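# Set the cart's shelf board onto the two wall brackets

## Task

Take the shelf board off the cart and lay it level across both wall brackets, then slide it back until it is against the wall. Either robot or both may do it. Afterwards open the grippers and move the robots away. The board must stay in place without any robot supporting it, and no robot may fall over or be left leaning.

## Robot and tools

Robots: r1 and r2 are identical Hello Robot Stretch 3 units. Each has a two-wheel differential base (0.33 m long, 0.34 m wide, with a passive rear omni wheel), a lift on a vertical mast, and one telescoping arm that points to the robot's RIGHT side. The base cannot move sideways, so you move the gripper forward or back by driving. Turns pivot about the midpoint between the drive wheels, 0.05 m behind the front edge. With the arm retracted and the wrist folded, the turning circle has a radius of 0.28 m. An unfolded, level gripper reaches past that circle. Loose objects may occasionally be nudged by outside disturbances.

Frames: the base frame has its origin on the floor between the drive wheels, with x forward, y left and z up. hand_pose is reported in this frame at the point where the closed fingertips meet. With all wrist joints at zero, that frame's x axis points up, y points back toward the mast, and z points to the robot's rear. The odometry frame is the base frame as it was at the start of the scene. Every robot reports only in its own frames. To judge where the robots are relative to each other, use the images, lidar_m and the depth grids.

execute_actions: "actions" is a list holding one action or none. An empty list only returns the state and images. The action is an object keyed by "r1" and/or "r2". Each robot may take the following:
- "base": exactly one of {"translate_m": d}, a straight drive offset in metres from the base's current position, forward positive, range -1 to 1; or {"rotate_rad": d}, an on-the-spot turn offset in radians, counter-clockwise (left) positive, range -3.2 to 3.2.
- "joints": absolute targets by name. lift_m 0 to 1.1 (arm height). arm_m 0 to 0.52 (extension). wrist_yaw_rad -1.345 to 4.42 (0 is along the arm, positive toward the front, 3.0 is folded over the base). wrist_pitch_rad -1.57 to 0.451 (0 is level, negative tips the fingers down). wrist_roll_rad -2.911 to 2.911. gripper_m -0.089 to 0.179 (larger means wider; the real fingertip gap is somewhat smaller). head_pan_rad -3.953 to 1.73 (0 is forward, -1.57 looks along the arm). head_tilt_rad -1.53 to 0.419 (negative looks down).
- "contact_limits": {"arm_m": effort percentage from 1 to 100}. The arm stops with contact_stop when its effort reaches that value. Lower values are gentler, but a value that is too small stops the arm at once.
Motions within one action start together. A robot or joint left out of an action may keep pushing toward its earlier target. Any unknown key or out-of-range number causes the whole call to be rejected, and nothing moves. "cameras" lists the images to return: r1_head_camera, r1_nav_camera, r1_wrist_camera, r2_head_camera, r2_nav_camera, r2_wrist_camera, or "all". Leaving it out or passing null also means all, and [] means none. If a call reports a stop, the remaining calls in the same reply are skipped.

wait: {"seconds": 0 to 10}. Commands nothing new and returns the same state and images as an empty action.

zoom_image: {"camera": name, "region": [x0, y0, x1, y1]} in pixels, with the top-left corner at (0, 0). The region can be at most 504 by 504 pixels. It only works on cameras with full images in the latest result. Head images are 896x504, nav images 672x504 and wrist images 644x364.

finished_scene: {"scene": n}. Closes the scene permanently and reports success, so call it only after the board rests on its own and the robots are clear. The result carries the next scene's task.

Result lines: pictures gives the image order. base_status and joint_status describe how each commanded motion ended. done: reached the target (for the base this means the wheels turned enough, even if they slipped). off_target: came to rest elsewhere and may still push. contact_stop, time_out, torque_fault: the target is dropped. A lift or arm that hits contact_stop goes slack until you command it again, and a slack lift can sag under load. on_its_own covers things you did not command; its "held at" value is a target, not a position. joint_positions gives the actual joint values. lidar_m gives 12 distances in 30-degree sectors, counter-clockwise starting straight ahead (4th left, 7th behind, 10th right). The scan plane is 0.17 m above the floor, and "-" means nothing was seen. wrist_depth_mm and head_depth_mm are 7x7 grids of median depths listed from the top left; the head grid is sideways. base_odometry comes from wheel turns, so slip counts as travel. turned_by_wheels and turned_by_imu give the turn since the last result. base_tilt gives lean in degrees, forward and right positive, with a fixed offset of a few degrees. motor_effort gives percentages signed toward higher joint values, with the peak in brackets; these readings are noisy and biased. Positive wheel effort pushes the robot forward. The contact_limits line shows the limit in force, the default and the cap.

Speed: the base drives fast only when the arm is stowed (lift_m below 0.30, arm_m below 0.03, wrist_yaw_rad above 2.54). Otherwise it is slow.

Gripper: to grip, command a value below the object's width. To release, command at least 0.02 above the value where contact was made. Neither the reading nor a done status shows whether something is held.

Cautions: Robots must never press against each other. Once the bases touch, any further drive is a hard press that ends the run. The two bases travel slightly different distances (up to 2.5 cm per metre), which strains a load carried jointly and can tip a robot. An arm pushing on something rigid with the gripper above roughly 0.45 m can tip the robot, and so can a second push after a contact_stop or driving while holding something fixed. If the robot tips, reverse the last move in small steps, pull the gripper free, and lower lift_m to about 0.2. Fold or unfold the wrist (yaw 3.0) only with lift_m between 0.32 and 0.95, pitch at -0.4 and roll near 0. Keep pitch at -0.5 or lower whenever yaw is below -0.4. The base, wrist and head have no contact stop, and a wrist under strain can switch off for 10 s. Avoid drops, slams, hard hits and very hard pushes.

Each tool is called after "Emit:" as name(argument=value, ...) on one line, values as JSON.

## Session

Emit:
execute_actions(actions=[{"r1":{"joints":{"head_pan_rad":1.57,"head_tilt_rad":-0.2}},"r2":{"joints":{"head_pan_rad":1.57,"head_tilt_rad":-0.2}}}], cameras=["r1_nav_camera","r2_nav_camera"])

Emit:
execute_actions(actions=[{"r1":{"joints":{"head_pan_rad":-1.57,"head_tilt_rad":-0.2}},"r2":{"joints":{"head_pan_rad":-1.57,"head_tilt_rad":-0.2}}}], cameras=["r1_nav_camera","r2_nav_camera"])

Scene clock: 1.33 s.
r1.base_odometry: x=+0.000 y=+0.000 heading=+0.000 (m, m, rad; r1's odometry frame)
r1.turned_by_wheels: +0.000 (rad since the last result)
r1.turned_by_imu: +0.000 (rad since the last result)
r1.base_tilt: forward=-0.1 right=-1.7 (deg)
r1.lidar_m: 1.91 3.67 4.94 3.53 3.39 1.25 0.90 0.86 0.88 1.18 1.39 1.43
r1.head_depth_mm: 3077 - - - 3681 2435 1834 / 3022 - - - 3719 2460 1842 / 3054 - - - 3700 2442 1851 / 3233 3943 - - 3667 2454 1834 / 3289 3634 3798 3838 3658 2449 1843 / 3303 3479 3574 3625 3595 2472 1839 / 3152 3180 3299 3393 3407 2430 1833
r1.base_status: not commanded
r1.joint_positions: lift_m=+0.314 arm_m=-0.002 wrist_yaw_rad=+3.122 wrist_pitch_rad=-0.591 wrist_roll_rad=-0.001 gripper_m=+0.037 head_pan_rad=+1.563 head_tilt_rad=-0.197
r1.joint_status: all done
r1.motor_effort: left_wheel=+0(1) right_wheel=+0(1) lift_m=+28(28) arm_m=+0(0) wrist_yaw_rad=+0(0) wrist_pitch_rad=+5(5) wrist_roll_rad=+0(0) gripper_m=+0(0) head_pan_rad=+5(54) head_tilt_rad=-1(22) (%)
r1.hand_pose: x=-0.0174 y=+0.0568 z=+0.2898 quat_wxyz=(+0.213, +0.678, +0.200, +0.675) (m; r1's base frame)
r1.wrist_depth_mm: - - - - - - - / - - - 972 938 934 903 / 780 793 - 763 753 730 730 / 663 654 642 645 624 616 608 / 565 560 562 556 556 529 530 / 487 - - - - 466 457 / 440 - - - 401 412 406
r2.base_odometry: x=+0.000 y=+0.000 heading=+0.000 (m, m, rad; r2's odometry frame)
r2.turned_by_wheels: +0.000 (rad since the last result)
r2.turned_by_imu: +0.000 (rad since the last result)
r2.base_tilt: forward=-0.5 right=-1.1 (deg)
r2.lidar_m: 1.59 2.48 7.35 4.13 3.34 1.88 0.94 0.75 0.75 0.82 1.27 1.46
r2.head_depth_mm: 2889 - - - 3712 2419 1799 / 2858 - - - 3679 2398 1794 / 3053 - - - 3781 2436 1806 / 3283 - - - 3765 2460 1808 / 3248 - - - 3862 2457 1809 / 3188 - - - 3904 2469 1830 / 3147 3856 3904 3986 3836 2507 1829
r2.base_status: not commanded
r2.joint_positions: lift_m=+0.494 arm_m=+0.001 wrist_yaw_rad=+3.045 wrist_pitch_rad=-0.472 wrist_roll_rad=-0.014 gripper_m=+0.037 head_pan_rad=+1.563 head_tilt_rad=-0.197
r2.joint_status: all done
r2.motor_effort: left_wheel=+0(0) right_wheel=+0(0) lift_m=+28(28) arm_m=+0(0) wrist_yaw_rad=+0(1) wrist_pitch_rad=+7(7) wrist_roll_rad=+0(0) gripper_m=+1(0) head_pan_rad=+4(36) head_tilt_rad=-2(13) (%)
r2.hand_pose: x=-0.0003 y=+0.0705 z=+0.4942 quat_wxyz=(+0.198, +0.689, +0.134, +0.684) (m; r2's base frame)
r2.wrist_depth_mm: - - - - - - - / - - - - - - - / - - - - - - - / - - - - - - - / 839 832 - 870 879 898 911 / 720 724 - 731 764 759 754 / 624 622 634 641 632 652 657
pictures: r1_nav_camera (sideways: a quarter turn counterclockwise sets it upright), r2_nav_camera (sideways: a quarter turn counterclockwise sets it upright)
Images, in order (width x height): r1_nav_camera 672x504, r2_nav_camera 672x504.

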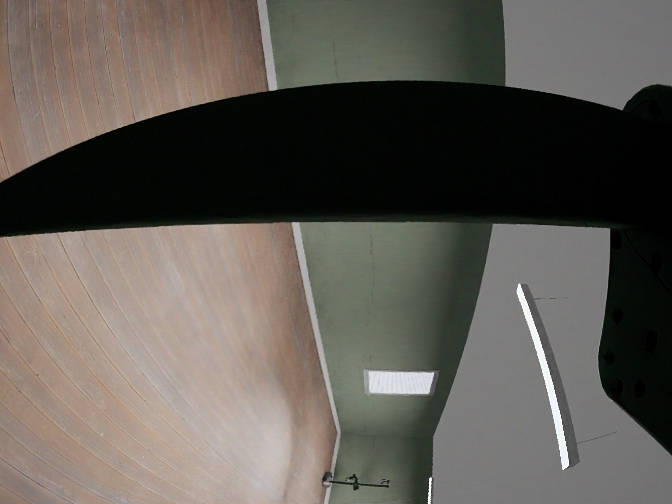

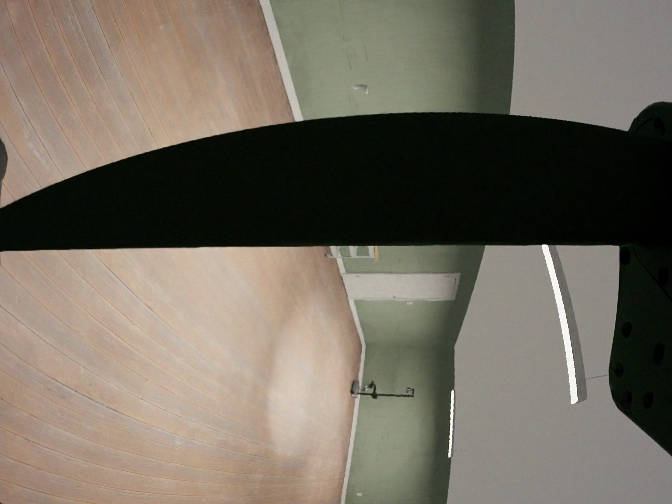

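Scene clock: 3.30 s.
r1.base_odometry: x=+0.000 y=+0.000 heading=+0.000 (m, m, rad; r1's odometry frame)
r1.turned_by_wheels: +0.000 (rad since the last result)
r1.turned_by_imu: +0.000 (rad since the last result)
r1.base_tilt: forward=-0.2 right=-1.7 (deg)
r1.lidar_m: 1.91 3.66 4.94 3.52 3.40 1.26 0.90 0.86 0.88 1.18 1.38 1.43
r1.head_depth_mm: 965 986 1008 1028 1048 1072 1110 / 1067 1097 1117 1151 1175 1202 1238 / 1197 1224 1265 1298 1334 1365 1416 / 1364 1407 1454 1479 1538 1610 1646 / 1428 1468 1502 1545 1594 1642 1652 / 1337 1383 1409 1447 1506 1543 1587 / 1261 1297 1328 1360 1405 1429 1470
r1.base_status: not commanded
r1.joint_positions: lift_m=+0.314 arm_m=-0.002 wrist_yaw_rad=+3.122 wrist_pitch_rad=-0.591 wrist_roll_rad=-0.001 gripper_m=+0.037 head_pan_rad=-1.563 head_tilt_rad=-0.198
r1.joint_status: all done
r1.motor_effort: left_wheel=+0(0) right_wheel=+0(1) lift_m=+28(28) arm_m=+0(0) wrist_yaw_rad=-1(0) wrist_pitch_rad=+4(4) wrist_roll_rad=+0(0) gripper_m=+0(0) head_pan_rad=-3(51) head_tilt_rad=-1(2) (%)
r1.hand_pose: x=-0.0174 y=+0.0568 z=+0.2898 quat_wxyz=(+0.213, +0.678, +0.200, +0.675) (m; r1's base frame)
r1.wrist_depth_mm: - - - - - - - / - 989 - 974 936 913 902 / 803 779 - 764 755 756 718 / 662 657 643 644 638 621 618 / 554 564 567 553 548 529 525 / 489 - - - - 467 459 / 443 - - - 404 413 406
r2.base_odometry: x=+0.000 y=+0.000 heading=+0.000 (m, m, rad; r2's odometry frame)
r2.turned_by_wheels: +0.000 (rad since the last result)
r2.turned_by_imu: +0.000 (rad since the last result)
r2.base_tilt: forward=-0.5 right=-1.1 (deg)
r2.lidar_m: 1.60 2.47 7.34 4.12 3.32 1.88 0.94 0.76 0.75 0.82 1.27 1.46
r2.head_depth_mm: 680 698 721 741 763 787 809 / 726 747 769 793 820 845 873 / 775 798 827 854 885 917 947 / 837 860 895 929 961 995 1041 / 904 933 972 1011 1050 1097 1144 / 984 1027 1072 1109 1164 1223 1275 / 1080 1128 1180 1241 1297 1375 1450
r2.base_status: not commanded
r2.joint_positions: lift_m=+0.494 arm_m=+0.001 wrist_yaw_rad=+3.045 wrist_pitch_rad=-0.472 wrist_roll_rad=-0.014 gripper_m=+0.037 head_pan_rad=-1.563 head_tilt_rad=-0.198
r2.joint_status: all done
r2.motor_effort: left_wheel=+1(0) right_wheel=+0(0) lift_m=+28(28) arm_m=+0(0) wrist_yaw_rad=+1(1) wrist_pitch_rad=+7(6) wrist_roll_rad=+0(0) gripper_m=+0(0) head_pan_rad=-2(34) head_tilt_rad=-2(3) (%)
r2.hand_pose: x=-0.0003 y=+0.0705 z=+0.4942 quat_wxyz=(+0.198, +0.689, +0.134, +0.684) (m; r2's base frame)
r2.wrist_depth_mm: - - - - - - - / - - - - - - - / - - - - - - - / - - - - - - - / 842 846 - 881 892 914 933 / 702 716 - 737 767 761 783 / 621 630 616 641 628 656 664
pictures: r1_nav_camera (sideways: a quarter turn counterclockwise sets it upright), r2_nav_camera (sideways: a quarter turn counterclockwise sets it upright)
Images, in order (width x height): r1_nav_camera 672x504, r2_nav_camera 672x504.

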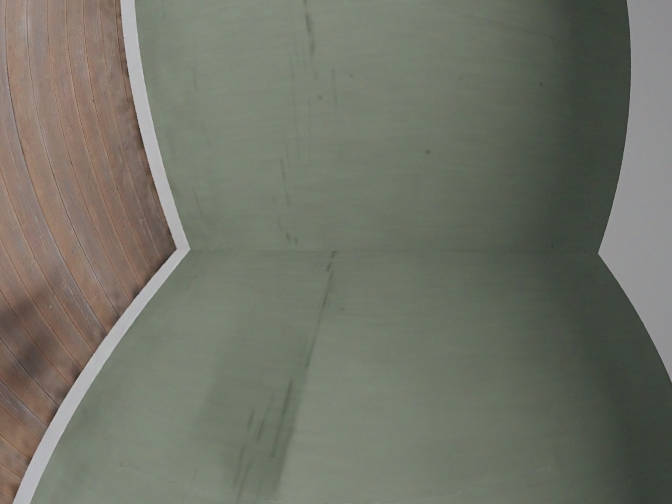

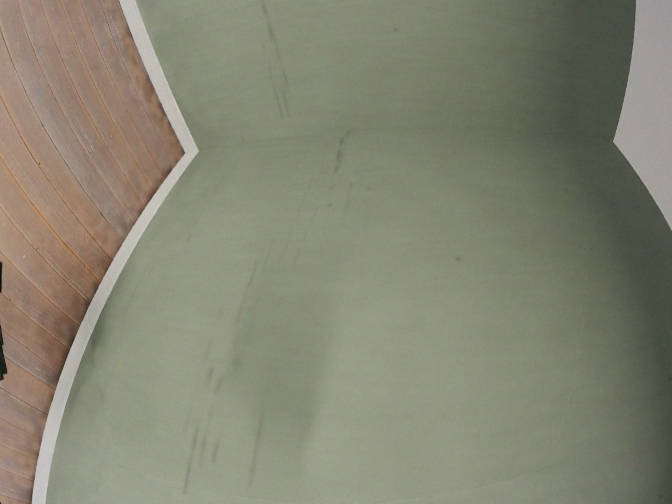

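Emit:
execute_actions(actions=[{"r1":{"base":{"rotate_rad":1.2},"joints":{"head_pan_rad":0,"head_tilt_rad":-0.2,"lift_m":0.28}},"r2":{"base":{"rotate_rad":1.8},"joints":{"head_pan_rad":0,"head_tilt_rad":-0.2,"lift_m":0.28}}}], cameras=["r1_nav_camera","r2_nav_camera","r2_head_camera","r1_head_camera"])

Scene clock: 7.57 s.
r1.base_odometry: x=+0.000 y=+0.000 heading=+1.200 (m, m, rad; r1's odometry frame)
r1.turned_by_wheels: +1.200 (rad since the last result)
r1.turned_by_imu: +1.195 (rad since the last result)
r1.base_tilt: forward=-0.1 right=-1.7 (deg)
r1.lidar_m: 4.31 3.43 2.34 1.10 0.87 0.86 0.93 1.39 1.39 1.49 2.22 7.42
r1.head_depth_mm: 3030 - - - 3612 2447 1840 / 3048 - - - 3659 2443 1838 / 3088 - - - 3707 2475 1832 / 3047 - - - 3660 2479 1828 / 3069 - - - 3713 2435 1836 / 2986 - - - 3696 2454 1863 / 3059 - - - 3684 2455 1856
r1.base_status: done
r1.joint_positions: lift_m=+0.280 arm_m=-0.002 wrist_yaw_rad=+3.122 wrist_pitch_rad=-0.591 wrist_roll_rad=-0.001 gripper_m=+0.037 head_pan_rad=-0.007 head_tilt_rad=-0.198
r1.joint_status: all done
r1.motor_effort: left_wheel=-2(11) right_wheel=+0(9) lift_m=+23(22) arm_m=+0(1) wrist_yaw_rad=+0(1) wrist_pitch_rad=+5(5) wrist_roll_rad=+0(0) gripper_m=+0(0) head_pan_rad=+3(54) head_tilt_rad=-1(2) (%)
r1.hand_pose: x=-0.0174 y=+0.0566 z=+0.2561 quat_wxyz=(+0.213, +0.678, +0.200, +0.675) (m; r1's base frame)
r1.wrist_depth_mm: 684 817 - - - - - / 708 841 - 887 859 835 828 / 708 713 - 703 688 680 679 / 607 596 594 589 570 568 568 / 509 526 - - 508 491 482 / 461 - - - - 427 426 / - - - - 375 383 374
r2.base_odometry: x=+0.000 y=+0.000 heading=+1.800 (m, m, rad; r2's odometry frame)
r2.turned_by_wheels: +1.800 (rad since the last result)
r2.turned_by_imu: +1.779 (rad since the last result)
r2.base_tilt: forward=-0.4 right=-1.0 (deg)
r2.lidar_m: 3.62 3.30 1.27 0.82 0.75 0.75 0.94 1.46 1.47 1.82 3.64 5.62
r2.head_depth_mm: 2917 - - - 3699 2418 1789 / 2836 - - - 3771 2408 1799 / 2819 - - - 3731 2454 1805 / 2803 - - - 3764 2453 1803 / 2766 3880 3985 - 3862 2466 1818 / 2756 3587 3671 3727 3744 2467 1829 / 2726 3351 3346 3525 3476 2508 1835
r2.base_status: done
r2.joint_positions: lift_m=+0.280 arm_m=+0.001 wrist_yaw_rad=+3.045 wrist_pitch_rad=-0.473 wrist_roll_rad=-0.014 gripper_m=+0.037 head_pan_rad=-0.007 head_tilt_rad=-0.198
r2.joint_status: all done
r2.motor_effort: left_wheel=-3(13) right_wheel=+2(7) lift_m=+25(25) arm_m=-1(1) wrist_yaw_rad=+1(0) wrist_pitch_rad=+7(7) wrist_roll_rad=+0(0) gripper_m=+0(0) head_pan_rad=+4(34) head_tilt_rad=+0(1) (%)
r2.hand_pose: x=-0.0003 y=+0.0704 z=+0.2806 quat_wxyz=(+0.198, +0.689, +0.134, +0.684) (m; r2's base frame)
r2.wrist_depth_mm: 578 - 820 971 - - - / 611 679 892 - - - - / 638 709 866 884 915 946 965 / 643 663 678 680 707 719 736 / 532 547 - 572 581 590 600 / 471 495 - - 503 498 505 / - - - - 412 428 439
pictures: r1_head_camera (sideways: a quarter turn clockwise sets it upright), r1_nav_camera (sideways: a quarter turn counterclockwise sets it upright), r2_head_camera (sideways: a quarter turn clockwise sets it upright), r2_nav_camera (sideways: a quarter turn counterclockwise sets it upright)
Images, in order (width x height): r1_head_camera 896x504, r1_nav_camera 672x504, r2_head_camera 896x504, r2_nav_camera 672x504.

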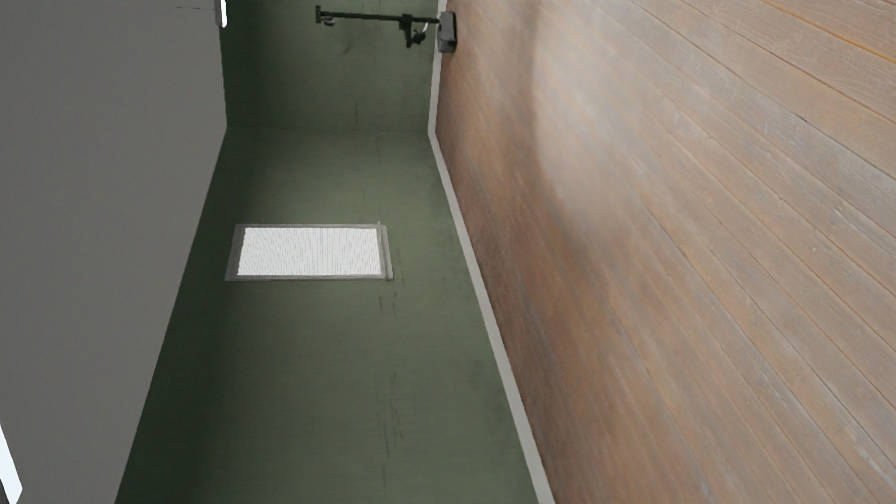

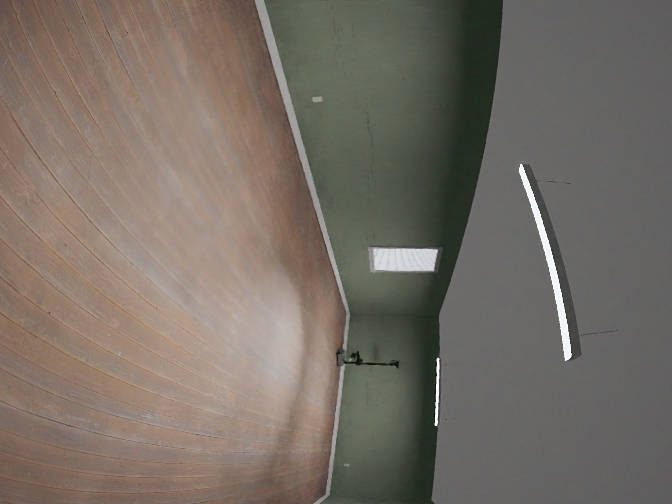

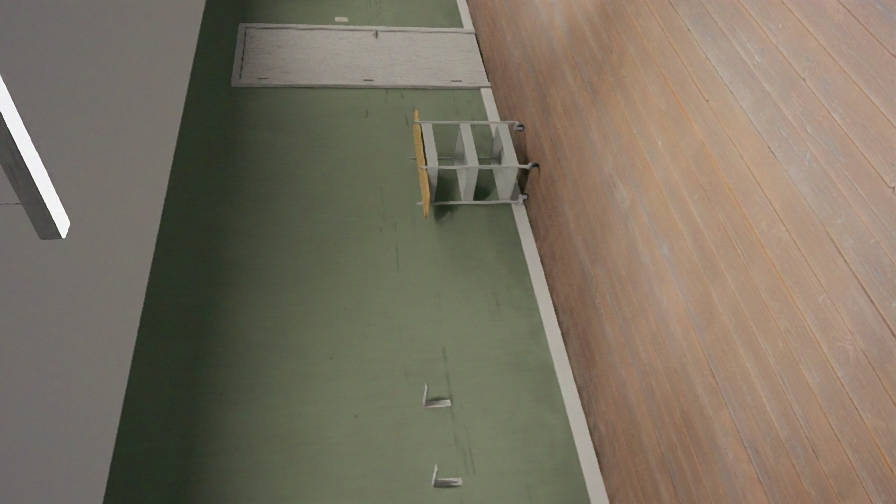

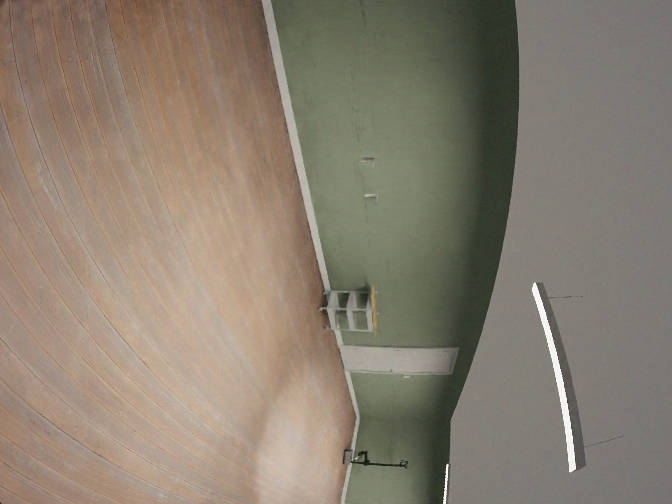

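Emit:
execute_actions(actions=[{"r1":{"joints":{"head_pan_rad":-1.0,"head_tilt_rad":-0.2}},"r2":{"base":{"rotate_rad":0.4}}}], cameras=["r1_nav_camera","r2_nav_camera"])

Scene clock: 9.93 s.
r1.base_odometry: x=+0.000 y=+0.000 heading=+1.200 (m, m, rad; r1's odometry frame)
r1.turned_by_wheels: +0.000 (rad since the last result)
r1.turned_by_imu: +0.001 (rad since the last result)
r1.base_tilt: forward=-0.1 right=-1.7 (deg)
r1.lidar_m: 4.32 3.43 2.34 1.10 0.87 0.86 0.92 1.39 1.39 1.49 2.21 7.39
r1.head_depth_mm: 1889 1923 1941 2023 2052 2109 1845 / 2189 2223 2287 2328 2359 2333 1836 / 2541 2621 2692 2773 2822 2499 1824 / 2934 3253 3356 3486 3352 2434 1849 / 3037 - - - 3751 2449 1827 / 3055 - - - 3702 2432 1828 / 3068 - - - 3735 2474 1849
r1.base_status: not commanded
r1.joint_positions: lift_m=+0.280 arm_m=-0.002 wrist_yaw_rad=+3.122 wrist_pitch_rad=-0.591 wrist_roll_rad=-0.001 gripper_m=+0.037 head_pan_rad=-0.993 head_tilt_rad=-0.198
r1.joint_status: all done
r1.motor_effort: left_wheel=-2(2) right_wheel=+1(1) lift_m=+23(23) arm_m=+0(0) wrist_yaw_rad=+0(0) wrist_pitch_rad=+5(5) wrist_roll_rad=+0(0) gripper_m=-1(0) head_pan_rad=-4(53) head_tilt_rad=-1(0) (%)
r1.hand_pose: x=-0.0174 y=+0.0566 z=+0.2561 quat_wxyz=(+0.213, +0.678, +0.200, +0.675) (m; r1's base frame)
r1.wrist_depth_mm: 680 799 - - - - - / 708 833 - 900 855 854 828 / 708 728 - 696 692 678 676 / 602 601 585 587 586 561 560 / 520 530 - - 503 492 485 / 457 - - - - 429 420 / - - - - 376 382 382
r2.base_odometry: x=+0.000 y=+0.000 heading=+2.200 (m, m, rad; r2's odometry frame)
r2.turned_by_wheels: +0.400 (rad since the last result)
r2.turned_by_imu: +0.395 (rad since the last result)
r2.base_tilt: forward=-0.4 right=-1.1 (deg)
r2.lidar_m: 3.31 1.55 0.87 0.75 0.75 0.86 1.46 1.46 1.68 2.85 6.84 3.86
r2.head_depth_mm: 2881 3692 3893 - 3755 2398 1791 / 2852 3602 3702 3846 3739 2434 1804 / 2856 3456 3596 3667 3721 2392 1799 / 2819 3347 3421 3590 3598 2431 1801 / 2810 3162 3311 3424 3460 2465 1821 / 2787 3115 3262 3306 3341 2489 1831 / 2717 3050 3134 3161 3274 2503 1839
r2.base_status: done
r2.joint_positions: lift_m=+0.280 arm_m=+0.001 wrist_yaw_rad=+3.045 wrist_pitch_rad=-0.473 wrist_roll_rad=-0.014 gripper_m=+0.037 head_pan_rad=-0.007 head_tilt_rad=-0.198
r2.joint_status: not commanded
r2.motor_effort: left_wheel=-2(13) right_wheel=+2(6) lift_m=+24(25) arm_m=-1(0) wrist_yaw_rad=+0(1) wrist_pitch_rad=+7(7) wrist_roll_rad=+0(0) gripper_m=+0(0) head_pan_rad=+3(3) head_tilt_rad=-1(0) (%)
r2.hand_pose: x=-0.0003 y=+0.0704 z=+0.2806 quat_wxyz=(+0.198, +0.689, +0.134, +0.684) (m; r2's base frame)
r2.wrist_depth_mm: 599 - 718 769 840 928 - / 650 692 764 832 922 - - / 686 734 823 862 909 914 940 / 655 658 677 689 712 721 734 / 542 545 - 560 583 591 597 / 472 490 - - 498 499 502 / - - - - 411 432 440
pictures: r1_nav_camera (sideways: a quarter turn counterclockwise sets it upright), r2_nav_camera (sideways: a quarter turn counterclockwise sets it upright)
Images, in order (width x height): r1_nav_camera 672x504, r2_nav_camera 672x504.

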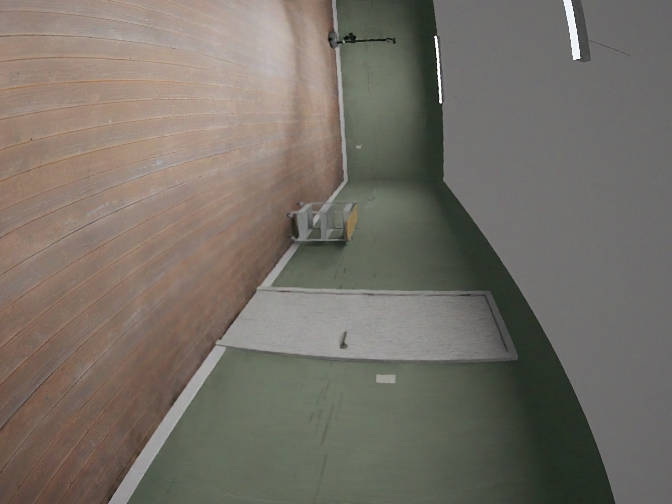

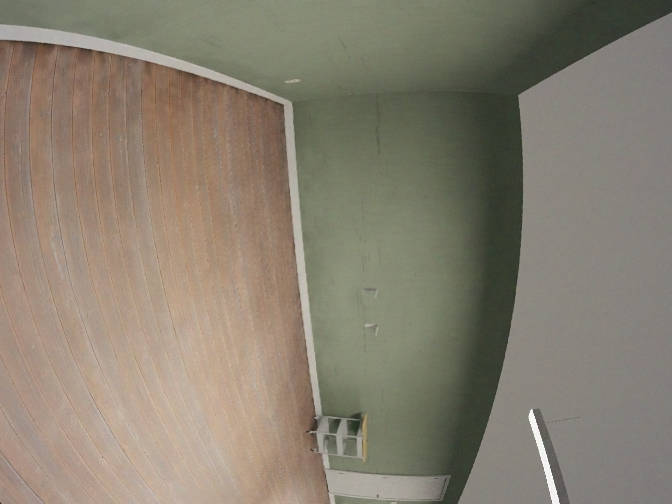

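Emit:
execute_actions(actions=[{"r1":{"base":{"rotate_rad":-1.05}},"r2":{"base":{"rotate_rad":-0.53}}}], cameras=[])

Emit:
execute_actions(actions=[{"r1":{"base":{"translate_m":0.6}},"r2":{"base":{"translate_m":1.0}}}], cameras=[])

Emit:
execute_actions(actions=[{"r1":{"base":{"rotate_rad":0.79}},"r2":{"base":{"translate_m":1.0}}}], cameras=[])

Emit:
execute_actions(actions=[{"r1":{"joints":{"head_pan_rad":-0.5,"head_tilt_rad":-0.4}},"r2":{"base":{"translate_m":1.0}}}], cameras=["r1_nav_camera","r2_nav_camera"])

Scene clock: 12.53 s.
r1.base_odometry: x=+0.000 y=+0.000 heading=+0.150 (m, m, rad; r1's odometry frame)
r1.turned_by_wheels: -1.050 (rad since the last result)
r1.turned_by_imu: -1.045 (rad since the last result)
r1.base_tilt: forward=-0.1 right=-1.7 (deg)
r1.lidar_m: 2.22 7.37 4.30 3.43 2.32 1.09 0.87 0.86 0.93 1.40 1.39 1.50
r1.head_depth_mm: 1216 1249 1284 1330 1364 1406 1456 / 1230 1264 1290 1333 1378 1422 1485 / 1234 1273 1317 1349 1399 1443 1485 / 1256 1282 1319 1378 1419 1462 1509 / 1266 1307 1343 1379 1427 1480 1542 / 1275 1313 1351 1410 1443 1500 1556 / 1295 1337 1374 1413 1461 1515 1575
r1.base_status: done
r1.joint_positions: lift_m=+0.280 arm_m=-0.002 wrist_yaw_rad=+3.122 wrist_pitch_rad=-0.591 wrist_roll_rad=-0.001 gripper_m=+0.037 head_pan_rad=-0.993 head_tilt_rad=-0.198
r1.joint_status: not commanded
r1.motor_effort: left_wheel=+2(15) right_wheel=-2(6) lift_m=+22(23) arm_m=+0(0) wrist_yaw_rad=+0(0) wrist_pitch_rad=+5(5) wrist_roll_rad=+0(0) gripper_m=+0(1) head_pan_rad=-3(3) head_tilt_rad=-1(1) (%)
r1.hand_pose: x=-0.0174 y=+0.0566 z=+0.2561 quat_wxyz=(+0.213, +0.678, +0.200, +0.675) (m; r1's base frame)
r1.wrist_depth_mm: - - - - - - - / 947 901 - 887 872 849 842 / 736 720 - 694 696 684 678 / 607 591 596 590 574 568 563 / 516 525 - - 514 486 489 / 461 - - - - 429 423 / - - - - 377 385 375
r2.base_odometry: x=+0.000 y=+0.000 heading=+1.670 (m, m, rad; r2's odometry frame)
r2.turned_by_wheels: -0.530 (rad since the last result)
r2.turned_by_imu: -0.522 (rad since the last result)
r2.base_tilt: forward=-0.4 right=-1.1 (deg)
r2.lidar_m: 3.86 3.30 1.56 0.88 0.75 0.75 0.86 1.46 1.46 1.68 2.83 6.91
r2.head_depth_mm: 2902 - - - 3682 2411 1782 / 2822 - - - 3691 2435 1804 / 2821 - - - 3761 2434 1798 / 2807 - - - 3819 2464 1819 / 2748 - - - 3827 2470 1810 / 2741 3883 3983 - 3866 2493 1833 / 2762 3544 3639 3749 3657 2482 1834
r2.base_status: done
r2.joint_positions: lift_m=+0.280 arm_m=+0.001 wrist_yaw_rad=+3.045 wrist_pitch_rad=-0.473 wrist_roll_rad=-0.014 gripper_m=+0.037 head_pan_rad=-0.007 head_tilt_rad=-0.198
r2.joint_status: not commanded
r2.motor_effort: left_wheel=+3(14) right_wheel=-2(5) lift_m=+24(24) arm_m=-1(0) wrist_yaw_rad=+0(0) wrist_pitch_rad=+7(7) wrist_roll_rad=+0(0) gripper_m=+0(0) head_pan_rad=+3(3) head_tilt_rad=+0(0) (%)
r2.hand_pose: x=-0.0003 y=+0.0704 z=+0.2806 quat_wxyz=(+0.198, +0.689, +0.134, +0.684) (m; r2's base frame)
r2.wrist_depth_mm: 586 - 899 - - - - / 609 692 975 - - - - / 645 739 873 899 898 929 966 / 637 659 682 688 707 719 735 / 541 549 - 576 580 585 599 / 470 494 - - 504 497 506 / - - - - 415 428 434
pictures: none
No camera images: the call's "cameras" was empty. Leave "cameras" out to get every camera's image.

Scene clock: 17.47 s.
r1.base_odometry: x=+0.593 y=+0.090 heading=+0.150 (m, m, rad; r1's odometry frame)
r1.turned_by_wheels: +0.000 (rad since the last result)
r1.turned_by_imu: +0.003 (rad since the last result)
r1.base_tilt: forward=-0.1 right=-1.7 (deg)
r1.lidar_m: 1.84 6.00 4.60 3.65 3.63 1.80 1.43 1.41 1.47 1.16 1.15 1.24
r1.head_depth_mm: 1001 1021 1055 1087 1124 1164 1210 / 1008 1039 1071 1101 1134 1175 1214 / 1017 1049 1080 1120 1158 1190 1234 / 1024 1062 1093 1127 1166 1205 1246 / 1044 1078 1107 1143 1183 1216 1260 / 1049 1083 1119 1154 1192 1230 1269 / 1065 1098 1133 1173 1212 1245 1296
r1.base_status: done
r1.joint_positions: lift_m=+0.280 arm_m=-0.002 wrist_yaw_rad=+3.122 wrist_pitch_rad=-0.591 wrist_roll_rad=-0.001 gripper_m=+0.037 head_pan_rad=-0.993 head_tilt_rad=-0.198
r1.joint_status: not commanded
r1.motor_effort: left_wheel=+2(15) right_wheel=-2(3) lift_m=+23(23) arm_m=+0(0) wrist_yaw_rad=+0(0) wrist_pitch_rad=+5(5) wrist_roll_rad=+0(1) gripper_m=+0(0) head_pan_rad=-3(4) head_tilt_rad=-1(0) (%)
r1.hand_pose: x=-0.0174 y=+0.0566 z=+0.2561 quat_wxyz=(+0.213, +0.678, +0.200, +0.675) (m; r1's base frame)
r1.wrist_depth_mm: - - - - - - - / 944 943 - 893 876 850 824 / 746 719 - 719 703 689 663 / 605 602 585 581 588 569 564 / 517 526 - - 503 491 483 / 459 - - - - 429 427 / - - - - 374 380 377
r2.base_odometry: x=-0.099 y=+0.995 heading=+1.670 (m, m, rad; r2's odometry frame)
r2.turned_by_wheels: +0.000 (rad since the last result)
r2.turned_by_imu: +0.008 (rad since the last result)
r2.base_tilt: forward=-0.4 right=-1.1 (deg)
r2.lidar_m: 3.04 2.61 2.61 1.71 1.47 1.46 1.68 2.15 2.15 2.48 4.24 5.41
r2.head_depth_mm: 2872 - - - 3716 2410 1786 / 2860 - - - 3729 2419 1794 / 2834 - - - 3769 2443 1790 / 2849 3776 3948 3814 3544 2433 1810 / 2779 3407 3485 3512 3546 2482 1818 / 2759 3078 3110 3160 3225 2471 1815 / 2667 2787 2834 2873 2937 2474 1841
r2.base_status: done
r2.joint_positions: lift_m=+0.280 arm_m=+0.001 wrist_yaw_rad=+3.045 wrist_pitch_rad=-0.473 wrist_roll_rad=-0.014 gripper_m=+0.037 head_pan_rad=-0.007 head_tilt_rad=-0.199
r2.joint_status: not commanded
r2.motor_effort: left_wheel=+2(16) right_wheel=-1(4) lift_m=+24(25) arm_m=+0(1) wrist_yaw_rad=+0(1) wrist_pitch_rad=+7(7) wrist_roll_rad=+0(0) gripper_m=+0(0) head_pan_rad=+2(3) head_tilt_rad=-2(1) (%)
r2.hand_pose: x=-0.0003 y=+0.0704 z=+0.2806 quat_wxyz=(+0.198, +0.689, +0.134, +0.684) (m; r2's base frame)
r2.wrist_depth_mm: - - - - - - - / - - - - - - - / 818 837 866 878 900 936 966 / 650 660 683 692 704 726 741 / 545 544 - 571 575 587 604 / 472 498 - - 500 499 505 / - - - - 415 436 437
pictures: none
No camera images: the call's "cameras" was empty. Leave "cameras" out to get every camera's image.

Scene clock: 22.50 s.
r1.base_odometry: x=+0.593 y=+0.090 heading=+0.940 (m, m, rad; r1's odometry frame)
r1.turned_by_wheels: +0.790 (rad since the last result)
r1.turned_by_imu: +0.788 (rad since the last result)
r1.base_tilt: forward=-0.1 right=-1.7 (deg)
r1.lidar_m: 5.20 3.94 3.60 2.36 1.53 1.41 1.43 1.26 1.15 1.16 1.45 2.95
r1.head_depth_mm: 1233 1261 1301 1318 1354 1385 1413 / 1355 1391 1414 1452 1488 1523 1579 / 1479 1509 1555 1609 1635 1695 1702 / 1655 1703 1746 1805 1862 1953 1848 / 1881 1932 2008 2061 2159 2216 1839 / 2211 2275 2396 2509 2624 2431 1834 / 2572 2748 2867 3027 3132 2442 1837
r1.base_status: done
r1.joint_positions: lift_m=+0.280 arm_m=-0.002 wrist_yaw_rad=+3.122 wrist_pitch_rad=-0.591 wrist_roll_rad=-0.001 gripper_m=+0.037 head_pan_rad=-0.993 head_tilt_rad=-0.198
r1.joint_status: not commanded
r1.motor_effort: left_wheel=-2(12) right_wheel=+1(8) lift_m=+23(23) arm_m=+0(0) wrist_yaw_rad=+0(0) wrist_pitch_rad=+5(5) wrist_roll_rad=+0(1) gripper_m=+0(0) head_pan_rad=-3(4) head_tilt_rad=+0(1) (%)
r1.hand_pose: x=-0.0174 y=+0.0566 z=+0.2561 quat_wxyz=(+0.213, +0.678, +0.200, +0.675) (m; r1's base frame)
r1.wrist_depth_mm: - - - - - - - / 930 910 - 912 873 845 851 / 739 731 - 697 701 687 670 / 608 604 593 598 579 568 565 / 513 520 - - 507 492 475 / 463 - - - - 425 426 / - - - - 373 380 377
r2.base_odometry: x=-0.198 y=+1.990 heading=+1.670 (m, m, rad; r2's odometry frame)
r2.turned_by_wheels: +0.000 (rad since the last result)
r2.turned_by_imu: +0.008 (rad since the last result)
r2.base_tilt: forward=-0.4 right=-1.0 (deg)
r2.lidar_m: 2.22 1.91 1.92 2.21 2.18 2.18 2.51 2.85 2.85 3.29 5.66 3.87
r2.head_depth_mm: 2871 - - - 3625 2410 1787 / 2861 3512 3617 3713 3678 2421 1790 / 2853 3060 3198 3159 2924 2452 1806 / 2595 2705 2781 2796 2769 2448 1814 / 2362 2450 2511 2532 2628 2475 1815 / 2152 2196 2258 2287 2356 2350 1824 / 1985 2023 2059 2107 2150 2147 1839
r2.base_status: done
r2.joint_positions: lift_m=+0.280 arm_m=+0.001 wrist_yaw_rad=+3.045 wrist_pitch_rad=-0.473 wrist_roll_rad=-0.014 gripper_m=+0.037 head_pan_rad=-0.007 head_tilt_rad=-0.199
r2.joint_status: not commanded
r2.motor_effort: left_wheel=+1(15) right_wheel=+0(4) lift_m=+25(25) arm_m=+0(0) wrist_yaw_rad=+0(1) wrist_pitch_rad=+7(7) wrist_roll_rad=+0(0) gripper_m=+1(1) head_pan_rad=+3(3) head_tilt_rad=+0(0) (%)
r2.hand_pose: x=-0.0003 y=+0.0704 z=+0.2806 quat_wxyz=(+0.198, +0.689, +0.134, +0.684) (m; r2's base frame)
r2.wrist_depth_mm: - - - - - - - / - - - - - - - / 825 827 860 891 915 924 939 / 644 671 691 684 704 724 733 / 545 543 - 575 581 580 598 / 467 497 - - 498 496 509 / - - - - 412 427 438
pictures: none
No camera images: the call's "cameras" was empty. Leave "cameras" out to get every camera's image.

Scene clock: 27.53 s.
r1.base_odometry: x=+0.593 y=+0.090 heading=+0.940 (m, m, rad; r1's odometry frame)
r1.turned_by_wheels: +0.000 (rad since the last result)
r1.turned_by_imu: +0.001 (rad since the last result)
r1.base_tilt: forward=-0.1 right=-1.7 (deg)
r1.lidar_m: 6.03 3.92 3.61 2.36 1.54 1.41 1.42 1.25 1.15 1.16 1.45 2.95
r1.head_depth_mm: 2279 2273 2385 2394 2316 1836 1496 / 2801 2922 2967 3010 2438 1858 1488 / 3715 3901 3556 3348 2441 1851 1489 / - - - 3538 2410 1864 1490 / - - - 3577 2427 1844 1496 / - - - 3544 2435 1846 1484 / - - - 3494 2426 1854 1483
r1.base_status: not commanded
r1.joint_positions: lift_m=+0.280 arm_m=-0.002 wrist_yaw_rad=+3.122 wrist_pitch_rad=-0.591 wrist_roll_rad=-0.001 gripper_m=+0.037 head_pan_rad=-0.507 head_tilt_rad=-0.395
r1.joint_status: all done
r1.motor_effort: left_wheel=-2(2) right_wheel=+1(1) lift_m=+23(23) arm_m=-1(0) wrist_yaw_rad=+1(0) wrist_pitch_rad=+5(5) wrist_roll_rad=+0(0) gripper_m=+0(0) head_pan_rad=+5(39) head_tilt_rad=-3(23) (%)
r1.hand_pose: x=-0.0174 y=+0.0566 z=+0.2561 quat_wxyz=(+0.213, +0.678, +0.200, +0.675) (m; r1's base frame)
r1.wrist_depth_mm: - - - - - - - / 945 937 - 872 860 855 832 / 737 721 - 698 691 682 680 / 603 593 597 585 593 573 562 / 518 526 - - 510 486 488 / 468 - - - - 432 421 / - - - - 378 380 378
r2.base_odometry: x=-0.297 y=+2.985 heading=+1.670 (m, m, rad; r2's odometry frame)
r2.turned_by_wheels: +0.000 (rad since the last result)
r2.turned_by_imu: +0.008 (rad since the last result)
r2.base_tilt: forward=-0.4 right=-1.0 (deg)
r2.lidar_m: 1.30 1.21 1.21 1.40 2.44 2.89 3.37 3.55 3.56 4.11 4.57 1.56
r2.head_depth_mm: 2417 2477 2599 2743 2807 2308 1754 / 2107 2161 2256 2320 1719 1798 1675 / 1852 1898 1954 1994 1598 1613 1614 / 1643 1685 1727 1769 1712 1686 1687 / 1481 1513 1547 1578 1575 1655 1669 / 1348 1374 1403 1428 1454 1493 1526 / 1229 1255 1288 1305 1328 1354 1377
r2.base_status: done
r2.joint_positions: lift_m=+0.280 arm_m=+0.001 wrist_yaw_rad=+3.045 wrist_pitch_rad=-0.473 wrist_roll_rad=-0.014 gripper_m=+0.037 head_pan_rad=-0.007 head_tilt_rad=-0.199
r2.joint_status: not commanded
r2.motor_effort: left_wheel=-1(13) right_wheel=+0(5) lift_m=+25(24) arm_m=-1(0) wrist_yaw_rad=-1(1) wrist_pitch_rad=+7(7) wrist_roll_rad=+0(0) gripper_m=+0(0) head_pan_rad=+3(3) head_tilt_rad=+0(1) (%)
r2.hand_pose: x=-0.0003 y=+0.0704 z=+0.2806 quat_wxyz=(+0.198, +0.689, +0.134, +0.684) (m; r2's base frame)
r2.wrist_depth_mm: - - - - - - 913 / - - - - - - 957 / 816 827 871 875 909 937 932 / 649 654 688 695 707 723 755 / 542 547 - 571 575 586 601 / 472 490 - - 500 495 505 / - - - - 410 432 434
pictures: r1_nav_camera (sideways: a quarter turn counterclockwise sets it upright), r2_nav_camera (sideways: a quarter turn counterclockwise sets it upright)
Images, in order (width x height): r1_nav_camera 672x504, r2_nav_camera 672x504.

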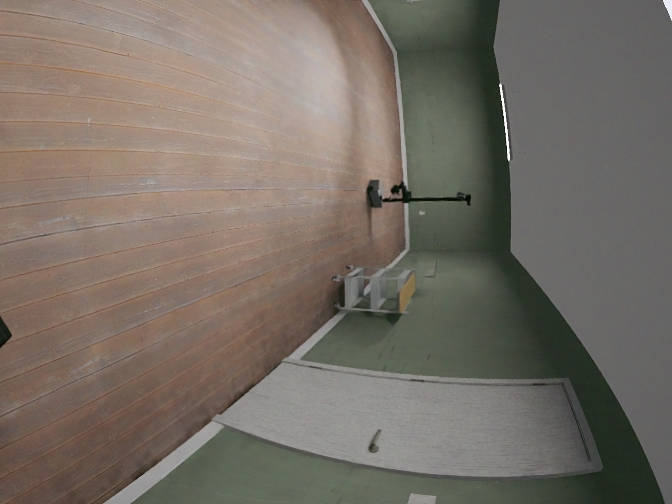

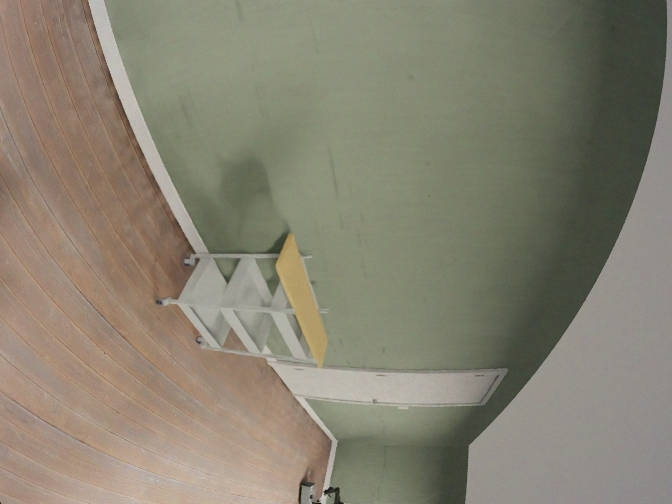

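Emit:
execute_actions(actions=[{"r1":{"base":{"rotate_rad":-0.33}},"r2":{"base":{"rotate_rad":0.785}}}], cameras=[])

Emit:
execute_actions(actions=[{"r1":{"base":{"translate_m":1.0}},"r2":{"base":{"translate_m":0.2}}}], cameras=[])

Emit:
execute_actions(actions=[{"r1":{"base":{"translate_m":1.0}},"r2":{"base":{"rotate_rad":1.57},"joints":{"head_pan_rad":-2.0,"head_tilt_rad":-0.6}}}], cameras=["r1_nav_camera","r2_nav_camera"])

Scene clock: 29.70 s.
r1.base_odometry: x=+0.593 y=+0.090 heading=+0.610 (m, m, rad; r1's odometry frame)
r1.turned_by_wheels: -0.330 (rad since the last result)
r1.turned_by_imu: -0.328 (rad since the last result)
r1.base_tilt: forward=-0.2 right=-1.6 (deg)
r1.lidar_m: 3.49 4.87 3.69 3.61 1.91 1.44 1.41 1.49 1.18 1.15 1.21 1.70
r1.head_depth_mm: 1357 1400 1475 1535 1618 1686 1482 / 1517 1586 1642 1733 1820 1788 1489 / 1737 1799 1925 2028 2139 1846 1493 / 2038 2158 2301 2465 2369 1843 1486 / 2435 2593 2768 2964 2413 1851 1479 / 3025 3264 3397 3388 2449 1836 1491 / 3967 - - 3307 2432 1845 1499
r1.base_status: done
r1.joint_positions: lift_m=+0.280 arm_m=-0.002 wrist_yaw_rad=+3.122 wrist_pitch_rad=-0.592 wrist_roll_rad=-0.001 gripper_m=+0.037 head_pan_rad=-0.507 head_tilt_rad=-0.395
r1.joint_status: not commanded
r1.motor_effort: left_wheel=+3(12) right_wheel=-2(9) lift_m=+23(23) arm_m=+0(0) wrist_yaw_rad=-1(0) wrist_pitch_rad=+5(5) wrist_roll_rad=+0(0) gripper_m=+0(0) head_pan_rad=+3(4) head_tilt_rad=-3(3) (%)
r1.hand_pose: x=-0.0174 y=+0.0566 z=+0.2560 quat_wxyz=(+0.213, +0.678, +0.200, +0.675) (m; r1's base frame)
r1.wrist_depth_mm: - - - - - - - / 925 923 - 875 872 843 819 / 734 721 - 692 693 680 685 / 614 603 598 581 586 567 563 / 519 528 - - 502 490 484 / 455 - - - - 430 428 / - - - - 377 380 381
r2.base_odometry: x=-0.297 y=+2.985 heading=+2.455 (m, m, rad; r2's odometry frame)
r2.turned_by_wheels: +0.785 (rad since the last result)
r2.turned_by_imu: +0.775 (rad since the last result)
r2.base_tilt: forward=-0.4 right=-1.1 (deg)
r2.lidar_m: 1.21 1.25 1.71 2.89 2.99 3.70 3.55 3.67 5.05 4.42 1.30 1.26
r2.head_depth_mm: 1097 1130 1165 1203 1248 1285 1338 / 1094 1127 1158 1202 1243 1279 1331 / 1089 1121 1156 1198 1235 1281 1327 / 1082 1118 1147 1192 1225 1266 1318 / 1083 1110 1145 1180 1221 1260 1308 / 1076 1106 1142 1178 1216 1260 1307 / 1068 1102 1132 1174 1203 1260 1291
r2.base_status: done
r2.joint_positions: lift_m=+0.280 arm_m=+0.001 wrist_yaw_rad=+3.045 wrist_pitch_rad=-0.473 wrist_roll_rad=-0.014 gripper_m=+0.037 head_pan_rad=-0.007 head_tilt_rad=-0.199
r2.joint_status: not commanded
r2.motor_effort: left_wheel=-3(12) right_wheel=+2(6) lift_m=+25(25) arm_m=+0(1) wrist_yaw_rad=+0(1) wrist_pitch_rad=+7(6) wrist_roll_rad=+1(0) gripper_m=+0(0) head_pan_rad=+3(3) head_tilt_rad=-2(0) (%)
r2.hand_pose: x=-0.0003 y=+0.0704 z=+0.2806 quat_wxyz=(+0.198, +0.689, +0.134, +0.684) (m; r2's base frame)
r2.wrist_depth_mm: - - - - - - - / - - - - - - - / 817 824 853 884 918 933 965 / 654 661 683 708 703 716 746 / 545 538 - 574 583 598 600 / 471 490 - - 498 502 502 / - - - - 411 431 433
pictures: none
No camera images: the call's "cameras" was empty. Leave "cameras" out to get every camera's image.

Scene clock: 34.63 s.
r1.base_odometry: x=+1.413 y=+0.663 heading=+0.610 (m, m, rad; r1's odometry frame)
r1.turned_by_wheels: +0.000 (rad since the last result)
r1.turned_by_imu: +0.004 (rad since the last result)
r1.base_tilt: forward=-0.1 right=-1.7 (deg)
r1.lidar_m: 3.42 4.78 3.64 3.55 3.25 2.46 2.40 1.63 1.23 1.18 1.26 1.82
r1.head_depth_mm: 1452 1505 1569 1626 1712 1742 1505 / 1622 1711 1775 1857 1946 1847 1500 / 1860 1928 2044 2178 2256 1848 1475 / 2138 2282 2385 2480 2450 1851 1489 / 2587 2754 2723 2653 2356 1838 1492 / 3180 3454 3714 3352 2432 1867 1492 / - - - 3519 2458 1828 1483
r1.base_status: done
r1.joint_positions: lift_m=+0.280 arm_m=-0.002 wrist_yaw_rad=+3.122 wrist_pitch_rad=-0.592 wrist_roll_rad=-0.001 gripper_m=+0.037 head_pan_rad=-0.507 head_tilt_rad=-0.396
r1.joint_status: not commanded
r1.motor_effort: left_wheel=+2(15) right_wheel=-2(3) lift_m=+23(23) arm_m=+0(0) wrist_yaw_rad=+0(0) wrist_pitch_rad=+5(5) wrist_roll_rad=+0(0) gripper_m=+0(0) head_pan_rad=+5(5) head_tilt_rad=-2(2) (%)
r1.hand_pose: x=-0.0174 y=+0.0566 z=+0.2560 quat_wxyz=(+0.213, +0.678, +0.200, +0.675) (m; r1's base frame)
r1.wrist_depth_mm: - - - - - - - / 950 929 - 885 873 854 842 / 735 725 - 703 703 689 668 / 608 598 586 579 574 563 571 / 517 526 - - 504 490 483 / 459 - - - - 427 422 / - - - - 373 379 374
r2.base_odometry: x=-0.452 y=+3.112 heading=+2.455 (m, m, rad; r2's odometry frame)
r2.turned_by_wheels: +0.000 (rad since the last result)
r2.turned_by_imu: +0.002 (rad since the last result)
r2.base_tilt: forward=-0.4 right=-1.1 (deg)
r2.lidar_m: 1.01 1.05 1.43 2.89 3.00 3.87 3.74 3.90 5.33 3.45 1.19 1.05
r2.head_depth_mm: 906 934 963 997 1029 1066 1101 / 903 931 963 994 1022 1058 1098 / 902 928 955 984 1022 1054 1087 / 896 926 955 983 1018 1049 1085 / 891 919 945 978 1011 1047 1083 / 891 914 942 973 1005 1044 1078 / 884 916 939 972 1005 1037 1070
r2.base_status: done
r2.joint_positions: lift_m=+0.280 arm_m=+0.001 wrist_yaw_rad=+3.045 wrist_pitch_rad=-0.473 wrist_roll_rad=-0.014 gripper_m=+0.037 head_pan_rad=-0.007 head_tilt_rad=-0.199
r2.joint_status: not commanded
r2.motor_effort: left_wheel=-3(11) right_wheel=+2(8) lift_m=+24(25) arm_m=+0(1) wrist_yaw_rad=+0(0) wrist_pitch_rad=+7(7) wrist_roll_rad=+0(0) gripper_m=+0(0) head_pan_rad=+3(3) head_tilt_rad=+0(0) (%)
r2.hand_pose: x=-0.0003 y=+0.0704 z=+0.2806 quat_wxyz=(+0.198, +0.689, +0.134, +0.684) (m; r2's base frame)
r2.wrist_depth_mm: - - - - - - - / - - - - - - - / 819 842 873 887 903 941 961 / 647 665 685 680 700 717 730 / 541 552 - 575 576 594 600 / 473 497 - - 497 495 506 / - - - - 410 430 440
pictures: none
No camera images: the call's "cameras" was empty. Leave "cameras" out to get every camera's image.

Scene clock: 39.67 s.
r1.base_odometry: x=+2.232 y=+1.236 heading=+0.610 (m, m, rad; r1's odometry frame)
r1.turned_by_wheels: +0.000 (rad since the last result)
r1.turned_by_imu: +0.004 (rad since the last result)
r1.base_tilt: forward=-0.1 right=-1.7 (deg)
r1.lidar_m: 2.39 4.66 3.58 3.49 3.71 3.46 3.40 1.70 1.27 1.23 1.32 1.27
r1.head_depth_mm: 1522 1566 1634 1613 1703 1733 1494 / 1705 1787 1867 1529 1708 1707 1483 / 1945 2056 2158 1663 1839 1717 1480 / 2282 2404 2560 2720 2331 1861 1484 / 2709 2886 3154 3174 2419 1845 1485 / 3378 3638 - 3613 2428 1849 1486 / - - - 3317 2338 1836 1490
r1.base_status: done
r1.joint_positions: lift_m=+0.280 arm_m=-0.002 wrist_yaw_rad=+3.122 wrist_pitch_rad=-0.592 wrist_roll_rad=-0.001 gripper_m=+0.037 head_pan_rad=-0.507 head_tilt_rad=-0.396
r1.joint_status: not commanded
r1.motor_effort: left_wheel=+2(15) right_wheel=-2(2) lift_m=+23(23) arm_m=+0(1) wrist_yaw_rad=+0(0) wrist_pitch_rad=+5(5) wrist_roll_rad=+0(0) gripper_m=+0(0) head_pan_rad=+4(5) head_tilt_rad=-2(2) (%)
r1.hand_pose: x=-0.0174 y=+0.0566 z=+0.2560 quat_wxyz=(+0.213, +0.678, +0.200, +0.675) (m; r1's base frame)
r1.wrist_depth_mm: - - - - - - - / 938 914 - 868 872 857 874 / 751 725 - 694 698 679 668 / 611 613 593 581 573 576 560 / 521 531 - - 512 495 487 / 460 - - - - 431 427 / - - - - 373 378 378
r2.base_odometry: x=-0.452 y=+3.112 heading=-2.259 (m, m, rad; r2's odometry frame)
r2.turned_by_wheels: +1.570 (rad since the last result)
r2.turned_by_imu: +1.548 (rad since the last result)
r2.base_tilt: forward=-0.5 right=-1.0 (deg)
r2.lidar_m: 2.88 2.98 3.92 3.76 3.89 5.27 2.44 1.19 1.05 1.01 1.05 1.42
r2.head_depth_mm: 1118 1251 1399 1562 1747 1523 1275 / 1062 1172 1310 1498 1698 1518 1277 / 1011 1109 1230 1397 1600 1523 1278 / 959 1045 1159 1294 1473 1522 1275 / 912 998 1099 1220 1371 1494 1287 / 872 946 1036 1151 1288 1429 1284 / 833 904 987 1085 1202 1349 1276
r2.base_status: done
r2.joint_positions: lift_m=+0.280 arm_m=+0.001 wrist_yaw_rad=+3.045 wrist_pitch_rad=-0.473 wrist_roll_rad=-0.014 gripper_m=+0.037 head_pan_rad=-1.993 head_tilt_rad=-0.593
r2.joint_status: all done
r2.motor_effort: left_wheel=-3(14) right_wheel=+2(8) lift_m=+25(24) arm_m=+0(0) wrist_yaw_rad=-1(1) wrist_pitch_rad=+7(7) wrist_roll_rad=+0(0) gripper_m=+0(0) head_pan_rad=-2(34) head_tilt_rad=-3(19) (%)
r2.hand_pose: x=-0.0003 y=+0.0703 z=+0.2806 quat_wxyz=(+0.198, +0.689, +0.134, +0.684) (m; r2's base frame)
r2.wrist_depth_mm: - - - - - - - / - - - - - - - / 814 829 865 884 924 926 951 / 644 662 685 689 701 723 744 / 542 548 - 567 577 586 605 / 468 493 - - 497 497 502 / - - - - 413 430 436
pictures: r1_nav_camera (sideways: a quarter turn counterclockwise sets it upright), r2_nav_camera (sideways: a quarter turn counterclockwise sets it upright)
Images, in order (width x height): r1_nav_camera 672x504, r2_nav_camera 672x504.

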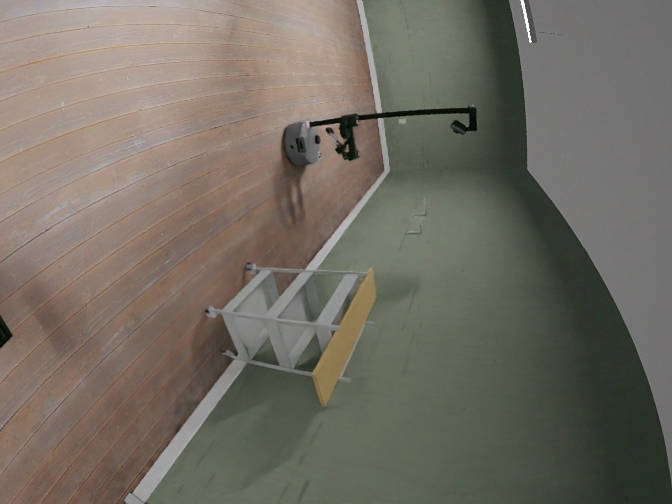

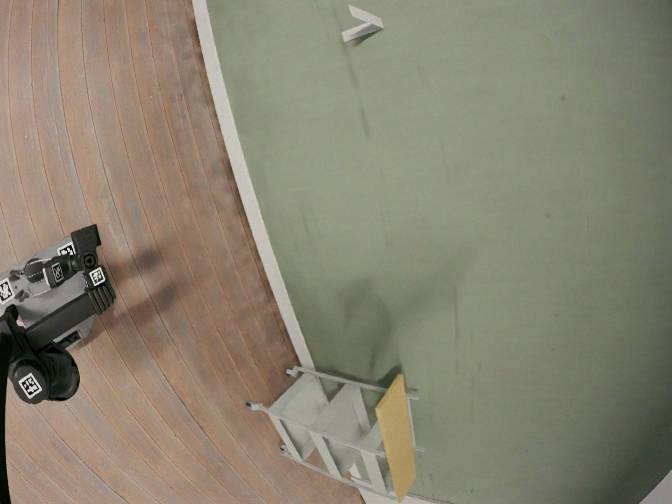

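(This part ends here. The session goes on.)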